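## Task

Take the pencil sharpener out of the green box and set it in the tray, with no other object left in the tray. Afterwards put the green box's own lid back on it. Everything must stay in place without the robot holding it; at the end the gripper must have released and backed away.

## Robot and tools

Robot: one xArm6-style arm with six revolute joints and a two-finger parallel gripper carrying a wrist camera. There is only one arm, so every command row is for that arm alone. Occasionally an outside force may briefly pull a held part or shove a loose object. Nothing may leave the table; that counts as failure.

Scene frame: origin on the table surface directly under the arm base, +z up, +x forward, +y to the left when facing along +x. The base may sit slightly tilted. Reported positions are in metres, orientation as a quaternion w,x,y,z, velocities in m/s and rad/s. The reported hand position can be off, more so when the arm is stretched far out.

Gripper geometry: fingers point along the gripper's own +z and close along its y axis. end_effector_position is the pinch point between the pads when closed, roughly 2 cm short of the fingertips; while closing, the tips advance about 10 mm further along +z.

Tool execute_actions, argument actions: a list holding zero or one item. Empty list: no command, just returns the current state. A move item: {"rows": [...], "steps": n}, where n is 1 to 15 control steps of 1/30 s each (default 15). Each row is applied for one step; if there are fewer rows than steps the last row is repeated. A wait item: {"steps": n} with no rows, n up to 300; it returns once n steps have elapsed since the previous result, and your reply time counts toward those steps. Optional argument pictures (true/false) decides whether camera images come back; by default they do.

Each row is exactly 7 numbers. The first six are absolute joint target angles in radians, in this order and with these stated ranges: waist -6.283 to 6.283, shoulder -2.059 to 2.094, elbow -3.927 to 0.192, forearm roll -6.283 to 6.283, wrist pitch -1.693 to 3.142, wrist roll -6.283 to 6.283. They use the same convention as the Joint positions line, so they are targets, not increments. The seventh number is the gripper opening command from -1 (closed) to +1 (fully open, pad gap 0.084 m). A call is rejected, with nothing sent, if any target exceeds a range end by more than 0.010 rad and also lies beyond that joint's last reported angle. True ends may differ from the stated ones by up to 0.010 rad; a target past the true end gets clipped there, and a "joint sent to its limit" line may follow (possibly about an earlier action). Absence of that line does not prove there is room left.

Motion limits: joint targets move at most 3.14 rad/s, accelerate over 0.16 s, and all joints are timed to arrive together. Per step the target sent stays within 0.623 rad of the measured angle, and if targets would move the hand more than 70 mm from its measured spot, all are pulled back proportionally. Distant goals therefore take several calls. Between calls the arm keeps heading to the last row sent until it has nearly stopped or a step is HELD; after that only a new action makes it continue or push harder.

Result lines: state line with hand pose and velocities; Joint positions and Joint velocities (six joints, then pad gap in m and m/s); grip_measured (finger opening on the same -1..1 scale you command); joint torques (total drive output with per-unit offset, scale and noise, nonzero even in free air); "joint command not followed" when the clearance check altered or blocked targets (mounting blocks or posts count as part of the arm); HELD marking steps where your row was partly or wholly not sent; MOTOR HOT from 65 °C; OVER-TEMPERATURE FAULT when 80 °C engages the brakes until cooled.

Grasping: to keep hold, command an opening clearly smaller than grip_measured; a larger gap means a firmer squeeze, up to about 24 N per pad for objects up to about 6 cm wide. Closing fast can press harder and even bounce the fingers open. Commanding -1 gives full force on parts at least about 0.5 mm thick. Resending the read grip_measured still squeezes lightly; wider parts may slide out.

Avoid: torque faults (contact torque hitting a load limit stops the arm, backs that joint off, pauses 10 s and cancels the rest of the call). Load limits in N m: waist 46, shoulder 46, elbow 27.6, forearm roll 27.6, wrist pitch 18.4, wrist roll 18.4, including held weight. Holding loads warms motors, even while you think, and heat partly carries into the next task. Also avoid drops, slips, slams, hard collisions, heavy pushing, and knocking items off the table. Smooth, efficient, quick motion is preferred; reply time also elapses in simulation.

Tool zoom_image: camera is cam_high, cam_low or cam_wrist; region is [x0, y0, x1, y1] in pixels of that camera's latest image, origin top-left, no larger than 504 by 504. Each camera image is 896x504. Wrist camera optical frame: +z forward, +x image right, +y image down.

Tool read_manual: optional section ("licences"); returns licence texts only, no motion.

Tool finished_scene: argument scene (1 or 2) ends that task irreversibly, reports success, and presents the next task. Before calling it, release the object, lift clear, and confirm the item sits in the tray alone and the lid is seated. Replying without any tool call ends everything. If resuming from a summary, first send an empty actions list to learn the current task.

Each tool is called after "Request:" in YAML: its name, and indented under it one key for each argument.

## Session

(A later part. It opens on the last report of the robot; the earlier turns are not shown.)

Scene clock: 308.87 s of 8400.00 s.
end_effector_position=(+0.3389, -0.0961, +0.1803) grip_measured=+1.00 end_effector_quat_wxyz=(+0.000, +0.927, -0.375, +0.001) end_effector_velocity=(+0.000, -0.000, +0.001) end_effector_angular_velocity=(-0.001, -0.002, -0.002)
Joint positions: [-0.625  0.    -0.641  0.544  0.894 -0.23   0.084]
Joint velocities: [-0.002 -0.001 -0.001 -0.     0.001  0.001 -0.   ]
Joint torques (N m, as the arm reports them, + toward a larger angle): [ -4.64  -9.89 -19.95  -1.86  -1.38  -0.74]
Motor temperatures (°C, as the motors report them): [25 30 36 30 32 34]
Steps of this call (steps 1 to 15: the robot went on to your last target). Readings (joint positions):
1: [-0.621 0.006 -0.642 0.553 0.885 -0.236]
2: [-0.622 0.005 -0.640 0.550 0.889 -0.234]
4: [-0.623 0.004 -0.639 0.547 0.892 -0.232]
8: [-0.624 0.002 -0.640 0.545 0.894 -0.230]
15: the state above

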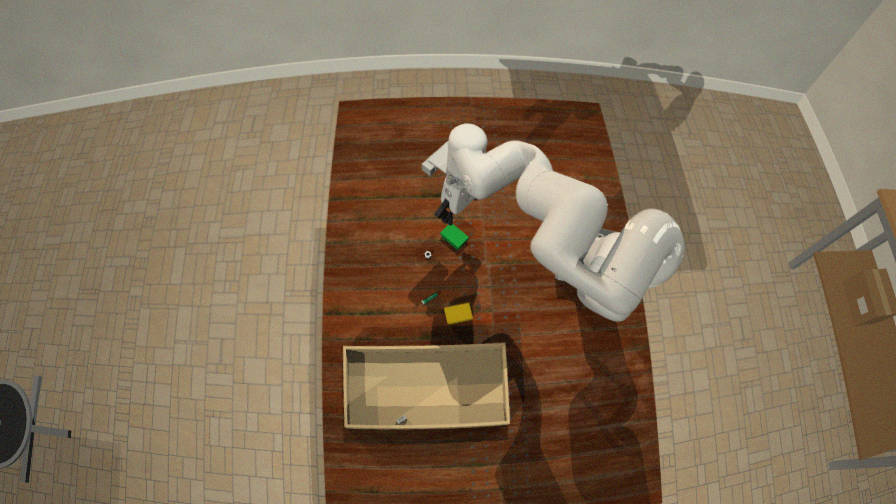

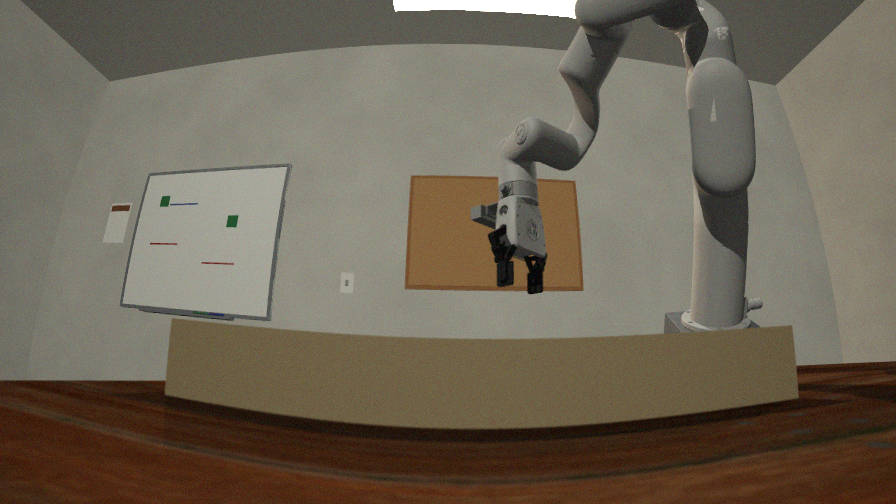

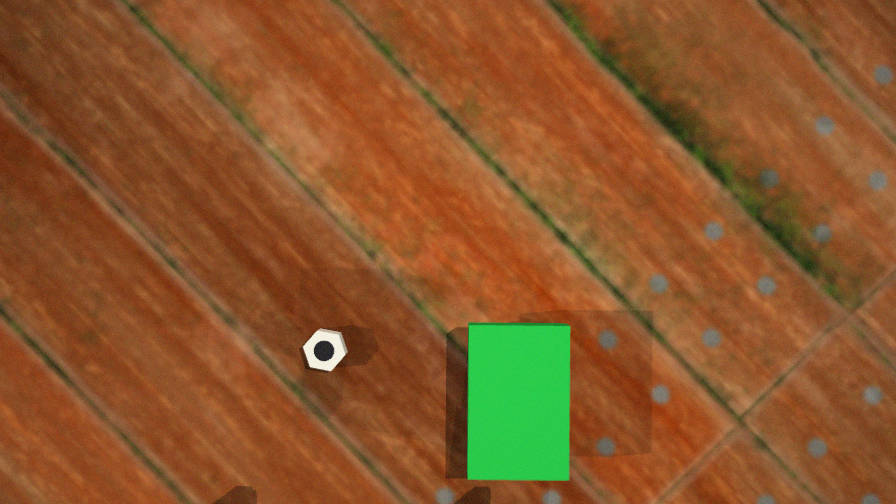

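Request:
execute_actions:
  actions: []

Scene clock: 321.50 s of 8400.00 s.
end_effector_position=(+0.3390, -0.0962, +0.1806) grip_measured=+1.00 end_effector_quat_wxyz=(+0.001, +0.927, -0.375, +0.001) end_effector_velocity=(-0.000, -0.000, -0.000) end_effector_angular_velocity=(-0.000, +0.001, -0.000)
Joint positions: [-0.625 -0.    -0.641  0.544  0.894 -0.23   0.084]
Joint velocities: [-0.     0.002 -0.001 -0.001 -0.     0.001  0.   ]
Joint torques (N m, as the arm reports them, + toward a larger angle): [ -4.64  -9.93 -19.87  -1.74  -1.41  -0.72]
Motor temperatures (°C, as the motors report them): [25 30 38 30 32 34]
Steps of this call (steps 1 to 15: the robot went on to your last target; steps 16 to 90: nothing new was sent; then 9.63 s passed at rest). Readings (joint positions):
1: [-0.625 0.000 -0.641 0.544 0.894 -0.230]
2: [-0.625 0.000 -0.641 0.544 0.894 -0.230]
4: [-0.625 0.000 -0.641 0.544 0.894 -0.230]
8: [-0.625 0.000 -0.641 0.544 0.894 -0.230]
90: the state above
The arm was judged still, so your last target was given up. Only a new action makes it travel on or press farther. Fingers that are still opening or closing keep moving.

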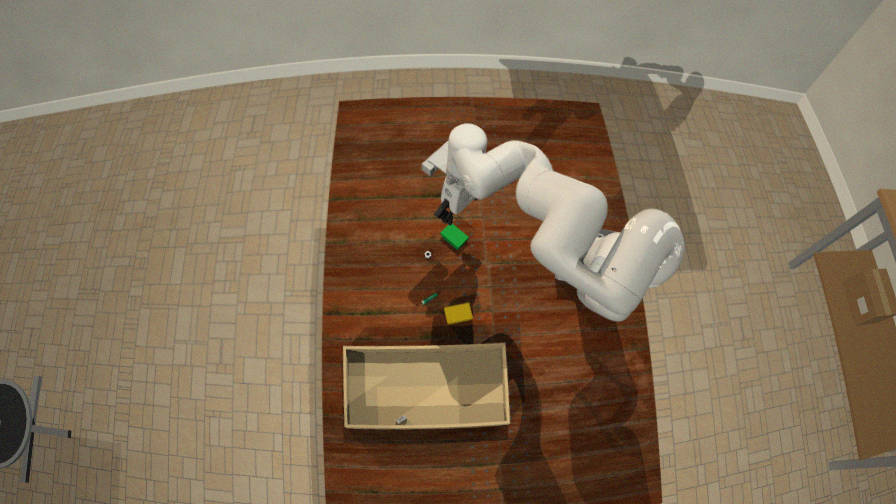

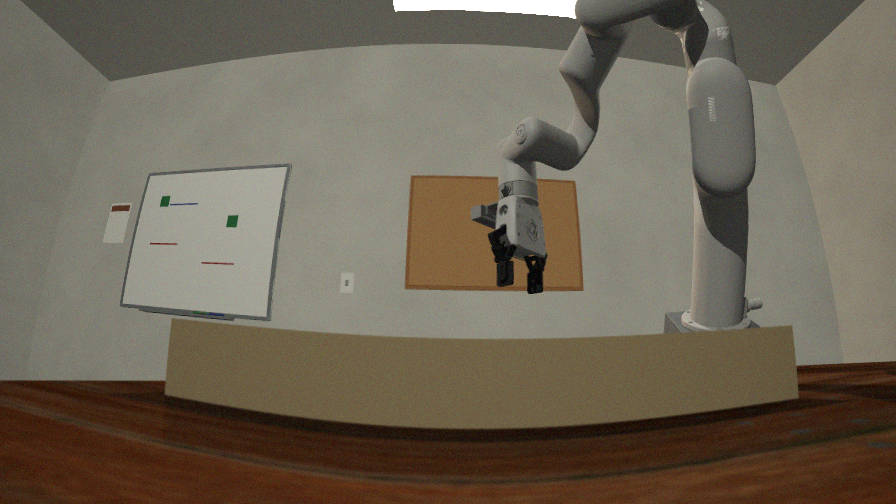

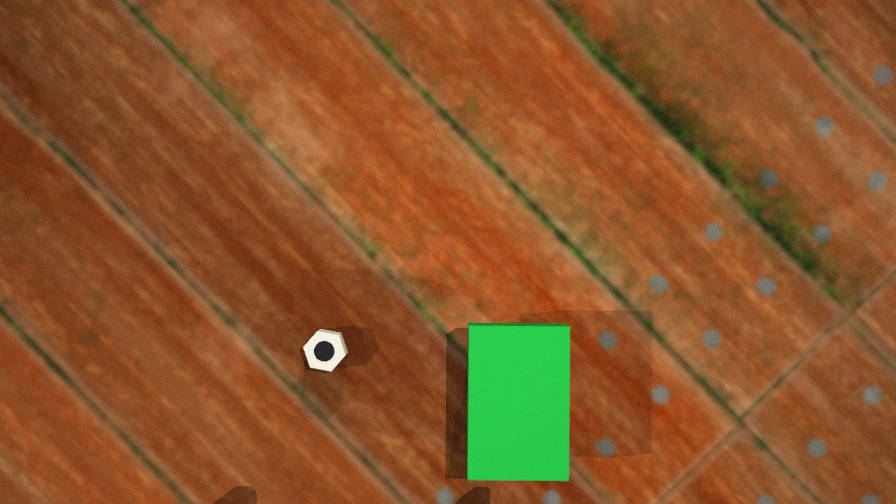

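Request:
finished_scene:
  scene: 1

The scene is finished: the task was done.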